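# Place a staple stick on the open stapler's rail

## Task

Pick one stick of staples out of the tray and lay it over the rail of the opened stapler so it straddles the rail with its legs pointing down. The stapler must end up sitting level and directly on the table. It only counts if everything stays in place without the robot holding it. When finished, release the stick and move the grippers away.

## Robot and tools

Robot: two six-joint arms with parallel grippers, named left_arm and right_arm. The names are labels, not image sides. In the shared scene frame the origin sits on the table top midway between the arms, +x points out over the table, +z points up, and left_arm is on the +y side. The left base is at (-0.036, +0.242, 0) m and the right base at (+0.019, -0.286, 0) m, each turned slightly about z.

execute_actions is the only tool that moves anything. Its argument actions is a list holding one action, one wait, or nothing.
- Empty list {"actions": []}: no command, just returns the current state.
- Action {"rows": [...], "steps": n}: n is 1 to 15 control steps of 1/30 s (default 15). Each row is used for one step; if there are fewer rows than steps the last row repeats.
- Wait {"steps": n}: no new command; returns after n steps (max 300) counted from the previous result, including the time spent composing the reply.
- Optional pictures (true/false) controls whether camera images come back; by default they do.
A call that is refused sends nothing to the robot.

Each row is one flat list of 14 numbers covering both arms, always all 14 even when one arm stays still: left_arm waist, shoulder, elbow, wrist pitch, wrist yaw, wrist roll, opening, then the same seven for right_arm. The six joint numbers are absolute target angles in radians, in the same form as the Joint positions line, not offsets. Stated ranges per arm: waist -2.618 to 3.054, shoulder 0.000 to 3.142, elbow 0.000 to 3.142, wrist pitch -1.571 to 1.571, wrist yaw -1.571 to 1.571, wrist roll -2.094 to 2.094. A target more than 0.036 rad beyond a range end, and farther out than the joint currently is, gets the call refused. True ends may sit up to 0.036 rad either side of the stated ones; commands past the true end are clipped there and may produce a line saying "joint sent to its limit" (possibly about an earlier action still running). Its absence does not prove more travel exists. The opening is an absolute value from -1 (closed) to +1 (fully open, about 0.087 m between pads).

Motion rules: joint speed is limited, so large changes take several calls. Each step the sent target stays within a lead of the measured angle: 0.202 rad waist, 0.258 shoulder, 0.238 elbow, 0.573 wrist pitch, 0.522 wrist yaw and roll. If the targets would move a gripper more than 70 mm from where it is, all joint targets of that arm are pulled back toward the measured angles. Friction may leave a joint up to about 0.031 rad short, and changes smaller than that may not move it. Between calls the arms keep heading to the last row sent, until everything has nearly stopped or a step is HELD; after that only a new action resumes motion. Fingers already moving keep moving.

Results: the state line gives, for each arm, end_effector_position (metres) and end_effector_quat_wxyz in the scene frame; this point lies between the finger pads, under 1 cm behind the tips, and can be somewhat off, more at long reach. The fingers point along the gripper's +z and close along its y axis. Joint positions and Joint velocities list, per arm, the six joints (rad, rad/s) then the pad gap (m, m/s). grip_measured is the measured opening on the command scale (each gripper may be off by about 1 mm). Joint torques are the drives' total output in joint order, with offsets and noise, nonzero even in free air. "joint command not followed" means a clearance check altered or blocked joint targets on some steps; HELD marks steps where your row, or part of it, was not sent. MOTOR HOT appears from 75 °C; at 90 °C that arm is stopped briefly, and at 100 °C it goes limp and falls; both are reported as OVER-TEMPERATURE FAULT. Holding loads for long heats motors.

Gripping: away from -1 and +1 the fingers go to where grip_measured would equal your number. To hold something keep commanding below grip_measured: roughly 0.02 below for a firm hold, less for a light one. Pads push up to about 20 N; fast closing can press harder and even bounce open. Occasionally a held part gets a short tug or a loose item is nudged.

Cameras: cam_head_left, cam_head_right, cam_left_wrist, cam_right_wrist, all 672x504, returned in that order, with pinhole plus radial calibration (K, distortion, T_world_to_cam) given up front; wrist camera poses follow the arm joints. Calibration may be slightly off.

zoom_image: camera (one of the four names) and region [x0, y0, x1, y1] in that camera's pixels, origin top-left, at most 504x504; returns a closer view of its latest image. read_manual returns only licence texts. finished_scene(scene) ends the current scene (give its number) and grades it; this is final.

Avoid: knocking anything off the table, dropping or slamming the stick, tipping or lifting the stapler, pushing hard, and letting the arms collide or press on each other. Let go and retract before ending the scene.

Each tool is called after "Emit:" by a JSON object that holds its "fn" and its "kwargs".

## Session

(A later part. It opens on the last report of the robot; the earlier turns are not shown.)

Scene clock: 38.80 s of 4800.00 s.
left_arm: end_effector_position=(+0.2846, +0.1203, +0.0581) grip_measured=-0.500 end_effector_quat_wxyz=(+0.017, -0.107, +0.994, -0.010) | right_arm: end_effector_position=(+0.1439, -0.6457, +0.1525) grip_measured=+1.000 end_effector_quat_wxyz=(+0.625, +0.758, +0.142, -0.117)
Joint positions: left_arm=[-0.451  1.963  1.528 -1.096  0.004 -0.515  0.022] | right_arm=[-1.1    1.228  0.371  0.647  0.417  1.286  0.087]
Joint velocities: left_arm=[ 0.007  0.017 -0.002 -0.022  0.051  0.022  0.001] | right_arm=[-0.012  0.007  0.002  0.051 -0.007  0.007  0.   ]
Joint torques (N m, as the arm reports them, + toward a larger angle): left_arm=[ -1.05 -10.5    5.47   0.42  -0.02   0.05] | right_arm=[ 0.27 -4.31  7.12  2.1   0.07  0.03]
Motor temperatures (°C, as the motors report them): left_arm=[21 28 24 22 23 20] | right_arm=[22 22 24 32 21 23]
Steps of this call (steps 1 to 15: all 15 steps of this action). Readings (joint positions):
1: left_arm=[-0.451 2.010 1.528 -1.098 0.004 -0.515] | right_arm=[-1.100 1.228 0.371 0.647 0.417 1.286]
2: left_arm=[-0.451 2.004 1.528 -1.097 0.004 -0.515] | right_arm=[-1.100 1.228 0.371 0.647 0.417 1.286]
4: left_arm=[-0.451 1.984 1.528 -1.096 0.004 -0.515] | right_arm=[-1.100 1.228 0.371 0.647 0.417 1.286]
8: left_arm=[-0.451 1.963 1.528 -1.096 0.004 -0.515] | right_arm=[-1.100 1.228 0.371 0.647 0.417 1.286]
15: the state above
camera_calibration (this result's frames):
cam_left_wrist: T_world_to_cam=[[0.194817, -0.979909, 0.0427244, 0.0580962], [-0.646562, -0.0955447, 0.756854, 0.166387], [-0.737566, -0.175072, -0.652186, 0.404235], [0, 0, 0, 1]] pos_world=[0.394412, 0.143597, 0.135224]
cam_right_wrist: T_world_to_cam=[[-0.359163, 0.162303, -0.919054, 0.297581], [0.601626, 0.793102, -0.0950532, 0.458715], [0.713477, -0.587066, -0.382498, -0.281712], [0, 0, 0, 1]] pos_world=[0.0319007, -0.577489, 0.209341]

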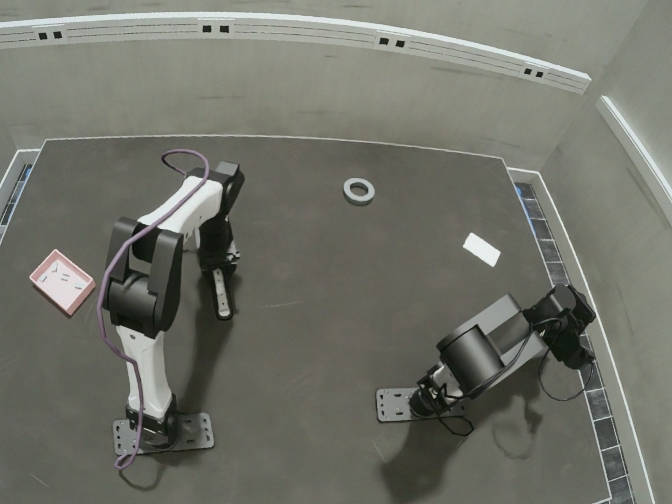

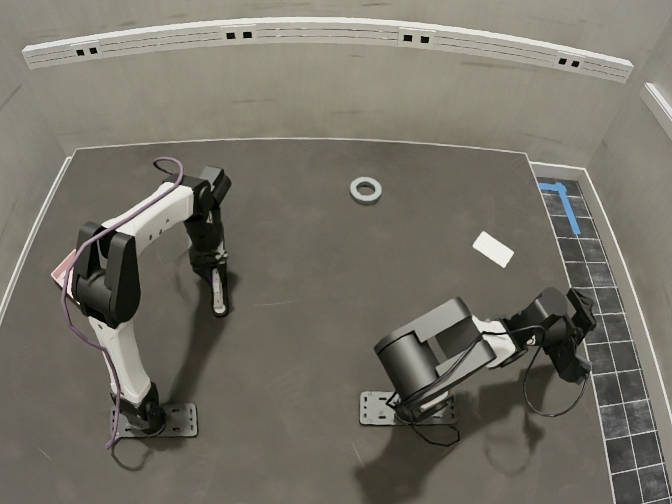

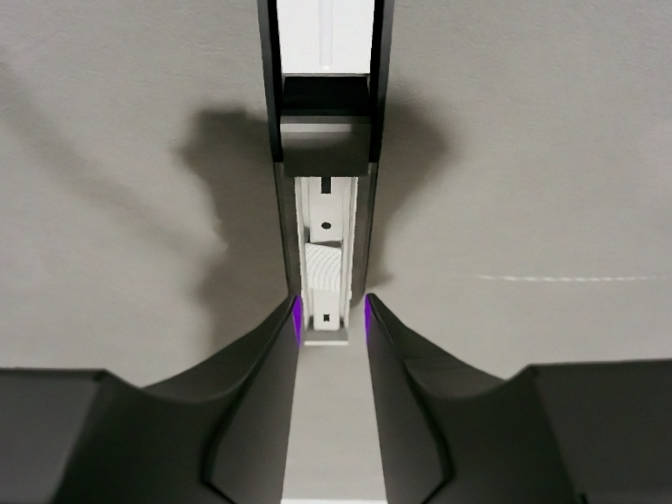

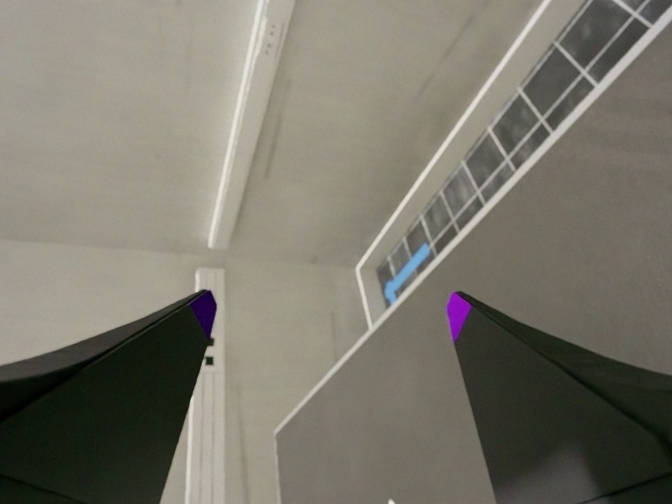

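Emit:
{"fn": "execute_actions", "kwargs": {"actions": [{"rows":[[-0.45,1.97,1.53,-1.082,0.01,-0.52,-1,-1.1,1.228,0.371,0.647,0.417,1.286,1],[-0.45,1.99,1.53,-1.082,0.01,-0.52,-1,-1.1,1.228,0.371,0.647,0.417,1.286,1],[-0.45,2.01,1.53,-1.082,0.01,-0.52,-1,-1.1,1.228,0.371,0.647,0.417,1.286,1],[-0.45,2.02,1.53,-1.082,0.01,-0.52,-1,-1.1,1.228,0.371,0.647,0.417,1.286,1],[-0.45,2.03,1.53,-1.082,0.01,-0.52,-1,-1.1,1.228,0.371,0.647,0.417,1.286,1],[-0.45,2.045,1.53,-1.082,0.01,-0.52,-1,-1.1,1.228,0.371,0.647,0.417,1.286,1]],"steps":15}]}}

Emit:
{"fn": "execute_actions", "kwargs": {"actions": [{"rows":[[-0.468,2.05,1.53,-1.082,0.01,-0.52,-1,-1.1,1.228,0.371,0.647,0.417,1.286,1]],"steps":15}]}}

Emit:
{"fn": "execute_actions", "kwargs": {"actions": [{"rows":[[-0.46,1.95,1.53,-1.082,0.01,-0.52,-1,-1.1,1.228,0.371,0.647,0.417,1.286,1]],"steps":15}]}}

Emit:
{"fn": "zoom_image", "kwargs": {"camera": "cam_left_wrist", "region": [260,190,400,330]}}

Scene clock: 40.70 s of 4800.00 s.
left_arm: end_effector_position=(+0.2822, +0.1210, +0.0407) grip_measured=-1.000 end_effector_quat_wxyz=(-0.007, -0.107, +0.994, +0.000) | right_arm: end_effector_position=(+0.1439, -0.6457, +0.1525) grip_measured=+1.000 end_effector_quat_wxyz=(+0.625, +0.758, +0.142, -0.117)
Joint positions: left_arm=[-0.45   2.019  1.531 -1.096  0.005 -0.515  0.   ] | right_arm=[-1.1    1.228  0.371  0.647  0.417  1.286  0.087]
Joint velocities: left_arm=[ 0.012 -0.002  0.002  0.022  0.022  0.007  0.   ] | right_arm=[-0.002  0.002  0.012  0.007 -0.022 -0.037  0.   ]
Joint torques (N m, as the arm reports them, + toward a larger angle): left_arm=[-0.35 -8.02  5.05  0.33 -0.04  0.04] | right_arm=[ 0.28 -4.31  7.12  2.1   0.07  0.03]
Motor temperatures (°C, as the motors report them): left_arm=[21 28 24 22 23 20] | right_arm=[22 22 24 32 21 23]
Steps of this call (steps 1 to 15: the robot went on to your last target; steps 16 to 42: nothing new was sent; steps 43 to 57: all 15 steps of this action). Readings (joint positions):
43: left_arm=[-0.451 1.963 1.528 -1.096 0.004 -0.515] | right_arm=[-1.100 1.228 0.371 0.647 0.417 1.286]
44: left_arm=[-0.451 1.963 1.528 -1.096 0.004 -0.515] | right_arm=[-1.100 1.228 0.371 0.647 0.417 1.286]
46: left_arm=[-0.451 1.970 1.528 -1.095 0.004 -0.515] | right_arm=[-1.100 1.228 0.371 0.647 0.417 1.286]
50: left_arm=[-0.451 2.014 1.528 -1.095 0.004 -0.515] | right_arm=[-1.100 1.228 0.371 0.647 0.417 1.286]
57: the state above
camera_calibration (this result's frames):
cam_left_wrist: T_world_to_cam=[[0.196735, -0.980284, 0.0184184, 0.0604906], [-0.60715, -0.107057, 0.787342, 0.167021], [-0.769847, -0.166081, -0.616241, 0.397773], [0, 0, 0, 1]] pos_world=[0.395731, 0.143241, 0.112507]
cam_right_wrist: T_world_to_cam=[[-0.359163, 0.162303, -0.919054, 0.297581], [0.601626, 0.793102, -0.0950532, 0.458715], [0.713477, -0.587066, -0.382498, -0.281712], [0, 0, 0, 1]] pos_world=[0.0319007, -0.577489, 0.209341]

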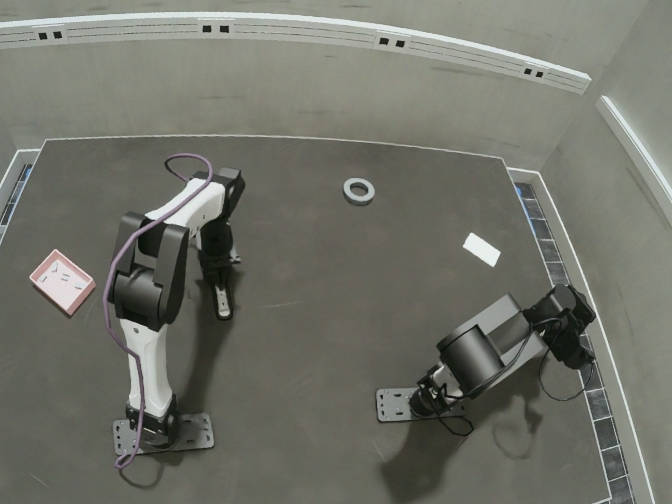

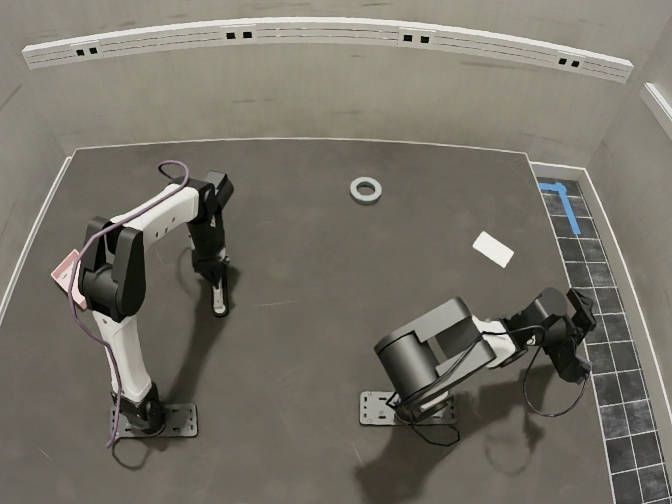

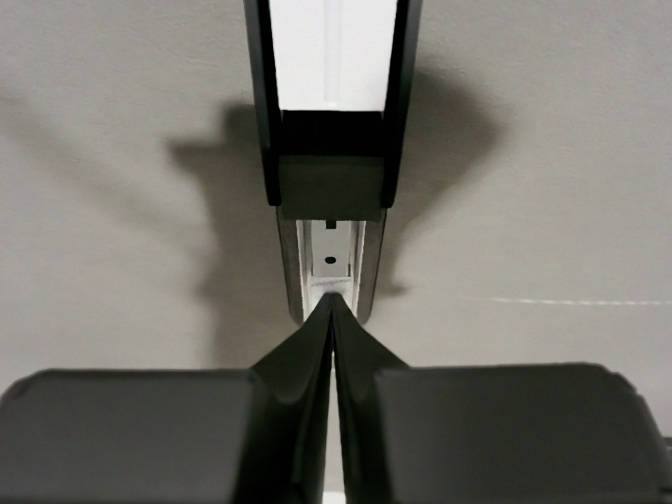

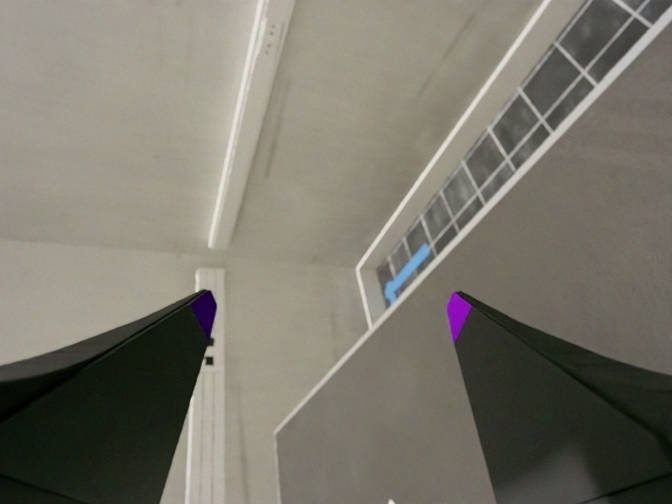

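Scene clock: 41.20 s of 4800.00 s.
left_arm: end_effector_position=(+0.2821, +0.1208, +0.0406) grip_measured=-1.000 end_effector_quat_wxyz=(-0.007, -0.106, +0.994, +0.002) | right_arm: end_effector_position=(+0.1439, -0.6457, +0.1525) grip_measured=+1.000 end_effector_quat_wxyz=(+0.625, +0.758, +0.142, -0.117)
Joint positions: left_arm=[-0.453  2.019  1.531 -1.096  0.002 -0.515  0.   ] | right_arm=[-1.1    1.228  0.371  0.647  0.417  1.286  0.087]
Joint velocities: left_arm=[-0.007 -0.002  0.007  0.007 -0.007  0.022  0.   ] | right_arm=[-0.007 -0.017 -0.007  0.022  0.066 -0.051  0.   ]
Joint torques (N m, as the arm reports them, + toward a larger angle): left_arm=[-1.84 -7.68  5.05  0.33  0.    0.05] | right_arm=[ 0.27 -4.32  7.12  2.1   0.07  0.03]
Motor temperatures (°C, as the motors report them): left_arm=[21 28 24 22 23 20] | right_arm=[22 22 24 32 21 23]
Steps of this call (steps 1 to 15: all 15 steps of this action). Readings (joint positions):
1: left_arm=[-0.451 2.019 1.531 -1.096 0.005 -0.515] | right_arm=[-1.100 1.228 0.371 0.647 0.417 1.286]
2: left_arm=[-0.451 2.019 1.531 -1.096 0.005 -0.515] | right_arm=[-1.100 1.228 0.371 0.647 0.417 1.286]
4: left_arm=[-0.452 2.019 1.531 -1.096 0.003 -0.515] | right_arm=[-1.100 1.228 0.371 0.647 0.417 1.286]
8: left_arm=[-0.453 2.019 1.531 -1.096 0.002 -0.515] | right_arm=[-1.100 1.228 0.371 0.647 0.417 1.286]
15: the state above
camera_calibration (this result's frames):
cam_left_wrist: T_world_to_cam=[[0.194435, -0.980789, 0.0157386, 0.0611222], [-0.608114, -0.107934, 0.786478, 0.16739], [-0.769671, -0.16249, -0.617417, 0.39717], [0, 0, 0, 1]] pos_world=[0.395598, 0.142551, 0.112609]
cam_right_wrist: T_world_to_cam=[[-0.359163, 0.162303, -0.919054, 0.297581], [0.601626, 0.793102, -0.0950532, 0.458715], [0.713477, -0.587066, -0.382498, -0.281712], [0, 0, 0, 1]] pos_world=[0.0319007, -0.577489, 0.209341]

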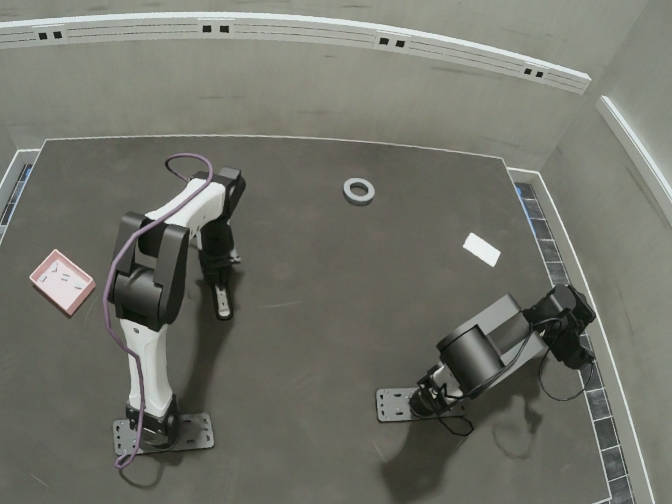

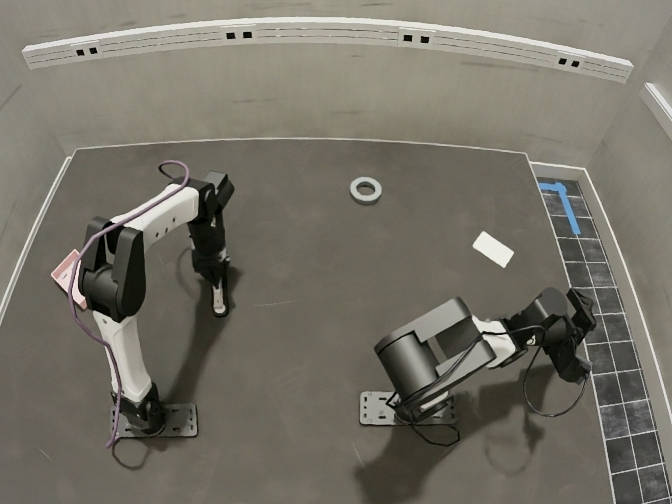

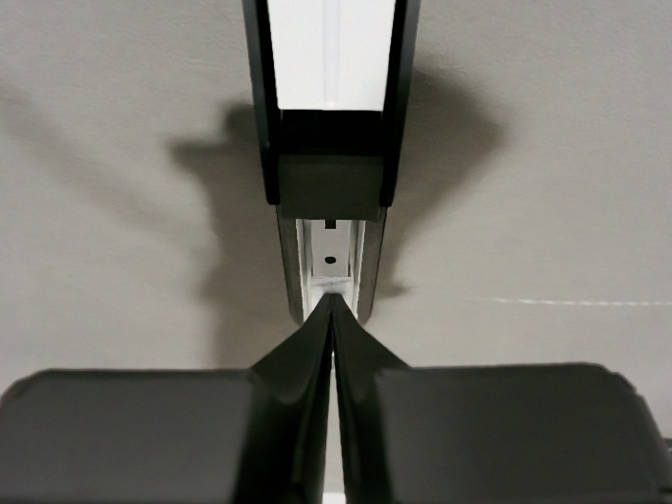

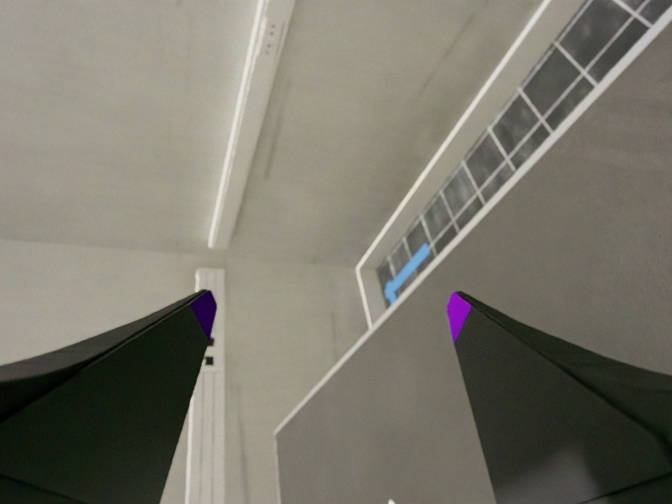

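Scene clock: 41.70 s of 4800.00 s.
left_arm: end_effector_position=(+0.2859, +0.1195, +0.0591) grip_measured=-1.000 end_effector_quat_wxyz=(+0.020, -0.106, +0.994, -0.010) | right_arm: end_effector_position=(+0.1439, -0.6457, +0.1525) grip_measured=+1.000 end_effector_quat_wxyz=(+0.625, +0.758, +0.142, -0.117)
Joint positions: left_arm=[-0.453  1.962  1.531 -1.095  0.003 -0.515  0.   ] | right_arm=[-1.1    1.228  0.371  0.647  0.417  1.286  0.087]
Joint velocities: left_arm=[ 0.012  0.007  0.002  0.037 -0.007  0.022  0.   ] | right_arm=[-0.017  0.012 -0.022  0.007 -0.095  0.022  0.   ]
Joint torques (N m, as the arm reports them, + toward a larger angle): left_arm=[ -1.12 -10.42   5.21   0.42   0.     0.05] | right_arm=[ 0.28 -4.33  7.12  2.1   0.07  0.03]
Motor temperatures (°C, as the motors report them): left_arm=[21 28 24 22 23 20] | right_arm=[22 22 24 32 21 23]
Steps of this call (steps 1 to 15: all 15 steps of this action). Readings (joint positions):
1: left_arm=[-0.453 2.013 1.531 -1.096 0.002 -0.515] | right_arm=[-1.100 1.228 0.371 0.647 0.417 1.286]
2: left_arm=[-0.453 2.005 1.531 -1.096 0.003 -0.515] | right_arm=[-1.100 1.228 0.371 0.647 0.417 1.286]
4: left_arm=[-0.453 1.983 1.531 -1.095 0.003 -0.515] | right_arm=[-1.100 1.228 0.371 0.647 0.417 1.286]
8: left_arm=[-0.453 1.962 1.531 -1.095 0.003 -0.515] | right_arm=[-1.100 1.228 0.371 0.647 0.417 1.286]
15: the state above
camera_calibration (this result's frames):
cam_left_wrist: T_world_to_cam=[[0.192738, -0.98025, 0.0442929, 0.0575706], [-0.651478, -0.0940784, 0.752812, 0.167788], [-0.733777, -0.173951, -0.656744, 0.404765], [0, 0, 0, 1]] pos_world=[0.395221, 0.142628, 0.136964]
cam_right_wrist: T_world_to_cam=[[-0.359163, 0.162303, -0.919054, 0.297581], [0.601626, 0.793102, -0.0950532, 0.458715], [0.713477, -0.587066, -0.382498, -0.281712], [0, 0, 0, 1]] pos_world=[0.0319007, -0.577489, 0.209341]

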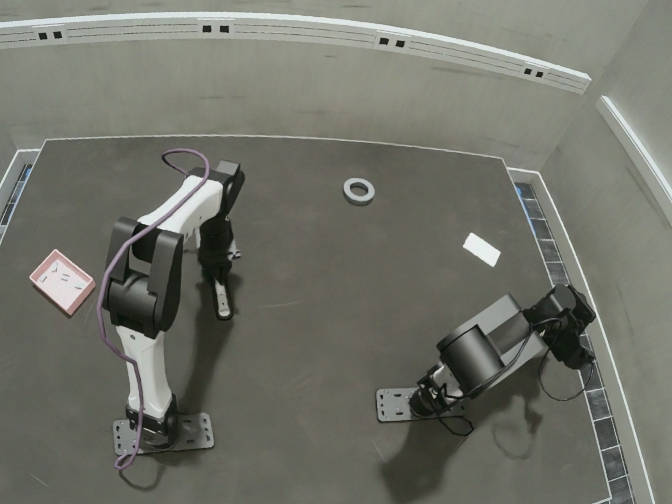

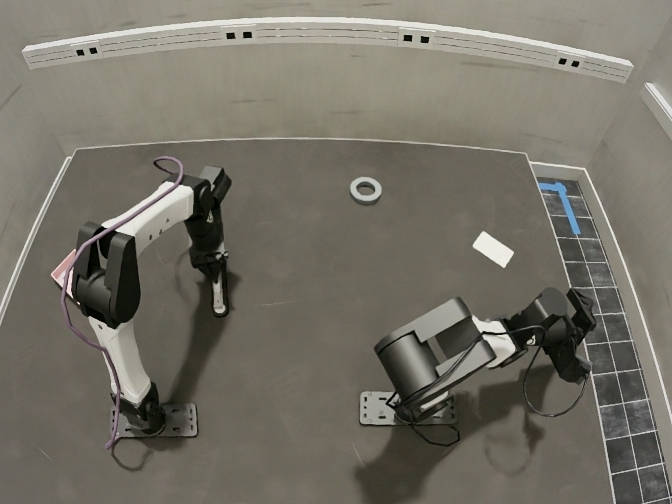

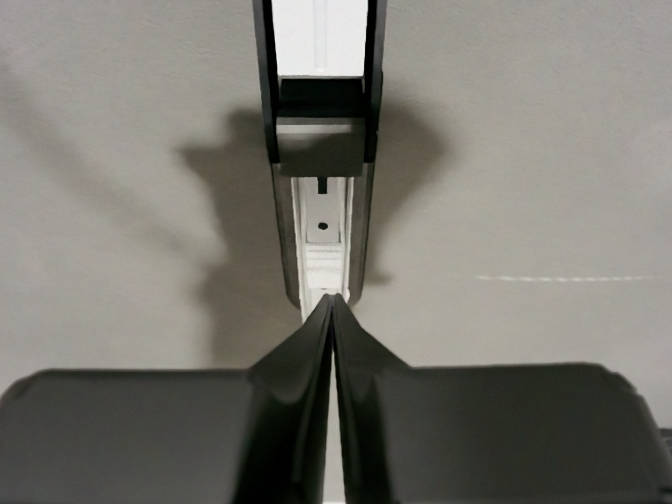

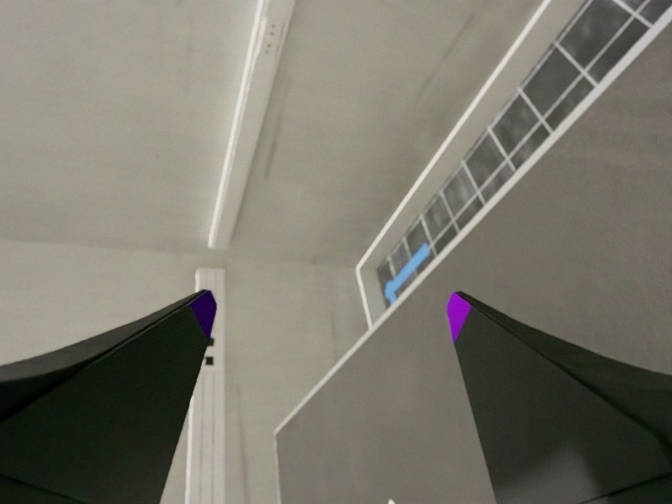

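Region (260, 190, 400, 330) of cam_left_wrist's 672x504 image, scaled by 3.600, with more detail than that image has.

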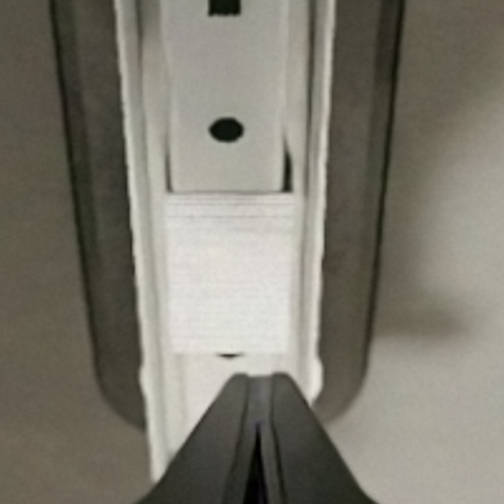

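Seated.

Emit:
{"fn": "execute_actions", "kwargs": {"actions": [{"rows":[[-0.46,1.6,1.45,-1.2,0.01,-0.52,-1,-1.1,1.228,0.371,0.647,0.417,1.286,1]],"steps":15}]}}

Emit:
{"fn": "finished_scene", "kwargs": {"scene": 2}}

Scene clock: 42.50 s of 4800.00 s.
left_arm: end_effector_position=(+0.2500, +0.1306, +0.1584) grip_measured=-1.000 end_effector_quat_wxyz=(+0.125, -0.105, +0.985, -0.056) | right_arm: end_effector_position=(+0.1439, -0.6457, +0.1525) grip_measured=+1.000 end_effector_quat_wxyz=(+0.625, +0.758, +0.142, -0.117)
Joint positions: left_arm=[-0.453  1.582  1.464 -1.179  0.003 -0.515  0.   ] | right_arm=[-1.1    1.228  0.371  0.647  0.417  1.286  0.087]
Joint velocities: left_arm=[-0.012  0.002 -0.012  0.007 -0.007 -0.066  0.   ] | right_arm=[ 0.002  0.002 -0.017  0.066 -0.022 -0.022  0.   ]
Joint torques (N m, as the arm reports them, + toward a larger angle): left_arm=[-1.07 -5.35  4.68  0.56 -0.02  0.05] | right_arm=[ 0.28 -4.32  7.12  2.09  0.07  0.03]
Motor temperatures (°C, as the motors report them): left_arm=[21 28 24 22 23 20] | right_arm=[22 22 25 32 21 23]
Steps of this call (steps 1 to 9: the robot went on to your last target; steps 10 to 24: all 15 steps of this action). Readings (joint positions):
10: left_arm=[-0.453 1.937 1.514 -1.089 0.003 -0.515] | right_arm=[-1.100 1.228 0.371 0.647 0.417 1.286]
11: left_arm=[-0.453 1.891 1.483 -1.101 0.003 -0.515] | right_arm=[-1.100 1.228 0.371 0.647 0.417 1.286]
13: left_arm=[-0.453 1.766 1.453 -1.143 0.003 -0.515] | right_arm=[-1.100 1.228 0.371 0.647 0.417 1.286]
17: left_arm=[-0.453 1.577 1.462 -1.164 0.003 -0.515] | right_arm=[-1.100 1.228 0.371 0.647 0.417 1.286]
24: the state above
camera_calibration (this result's frames):
cam_left_wrist: T_world_to_cam=[[0.171177, -0.973498, 0.15166, 0.0584627], [-0.799396, -0.0472548, 0.598943, 0.125946], [-0.575903, -0.223762, -0.786299, 0.43307], [0, 0, 0, 1]] pos_world=[0.34008, 0.159769, 0.256221]
cam_right_wrist: T_world_to_cam=[[-0.359163, 0.162303, -0.919054, 0.297581], [0.601626, 0.793102, -0.0950532, 0.458715], [0.713477, -0.587066, -0.382498, -0.281712], [0, 0, 0, 1]] pos_world=[0.0319007, -0.577489, 0.209341]

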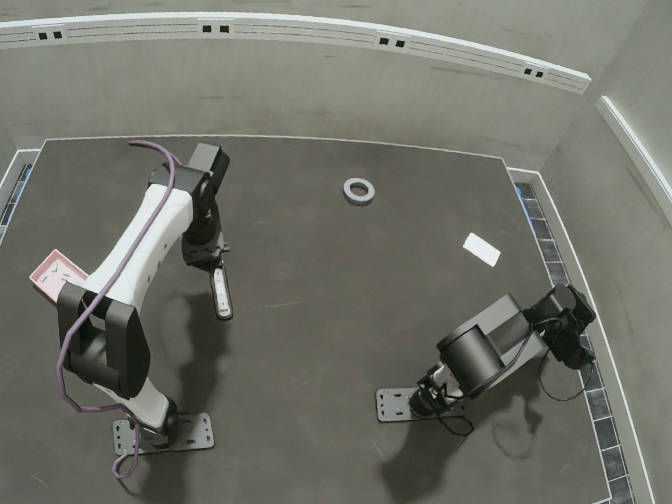

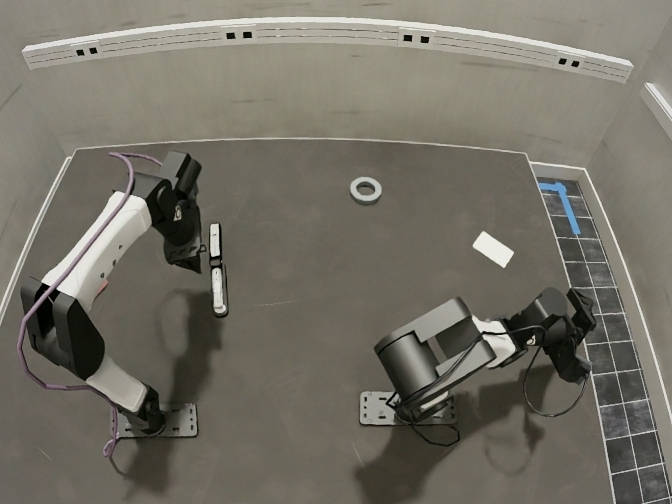

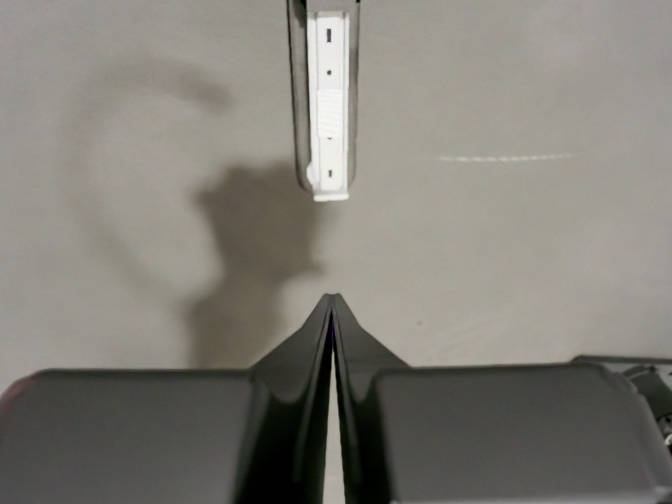

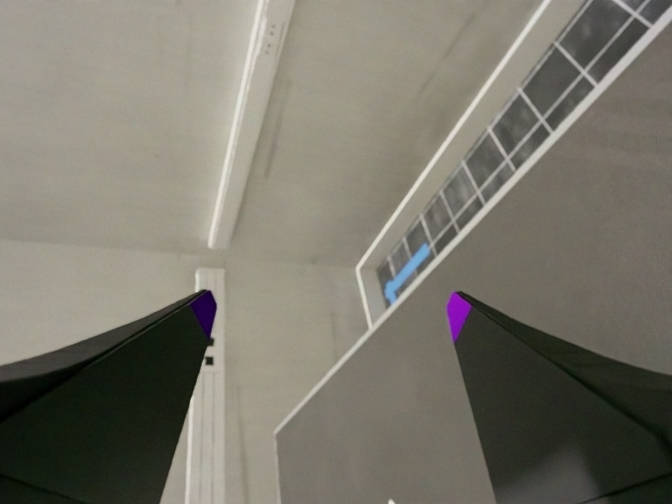

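The scene is finished: the task was done.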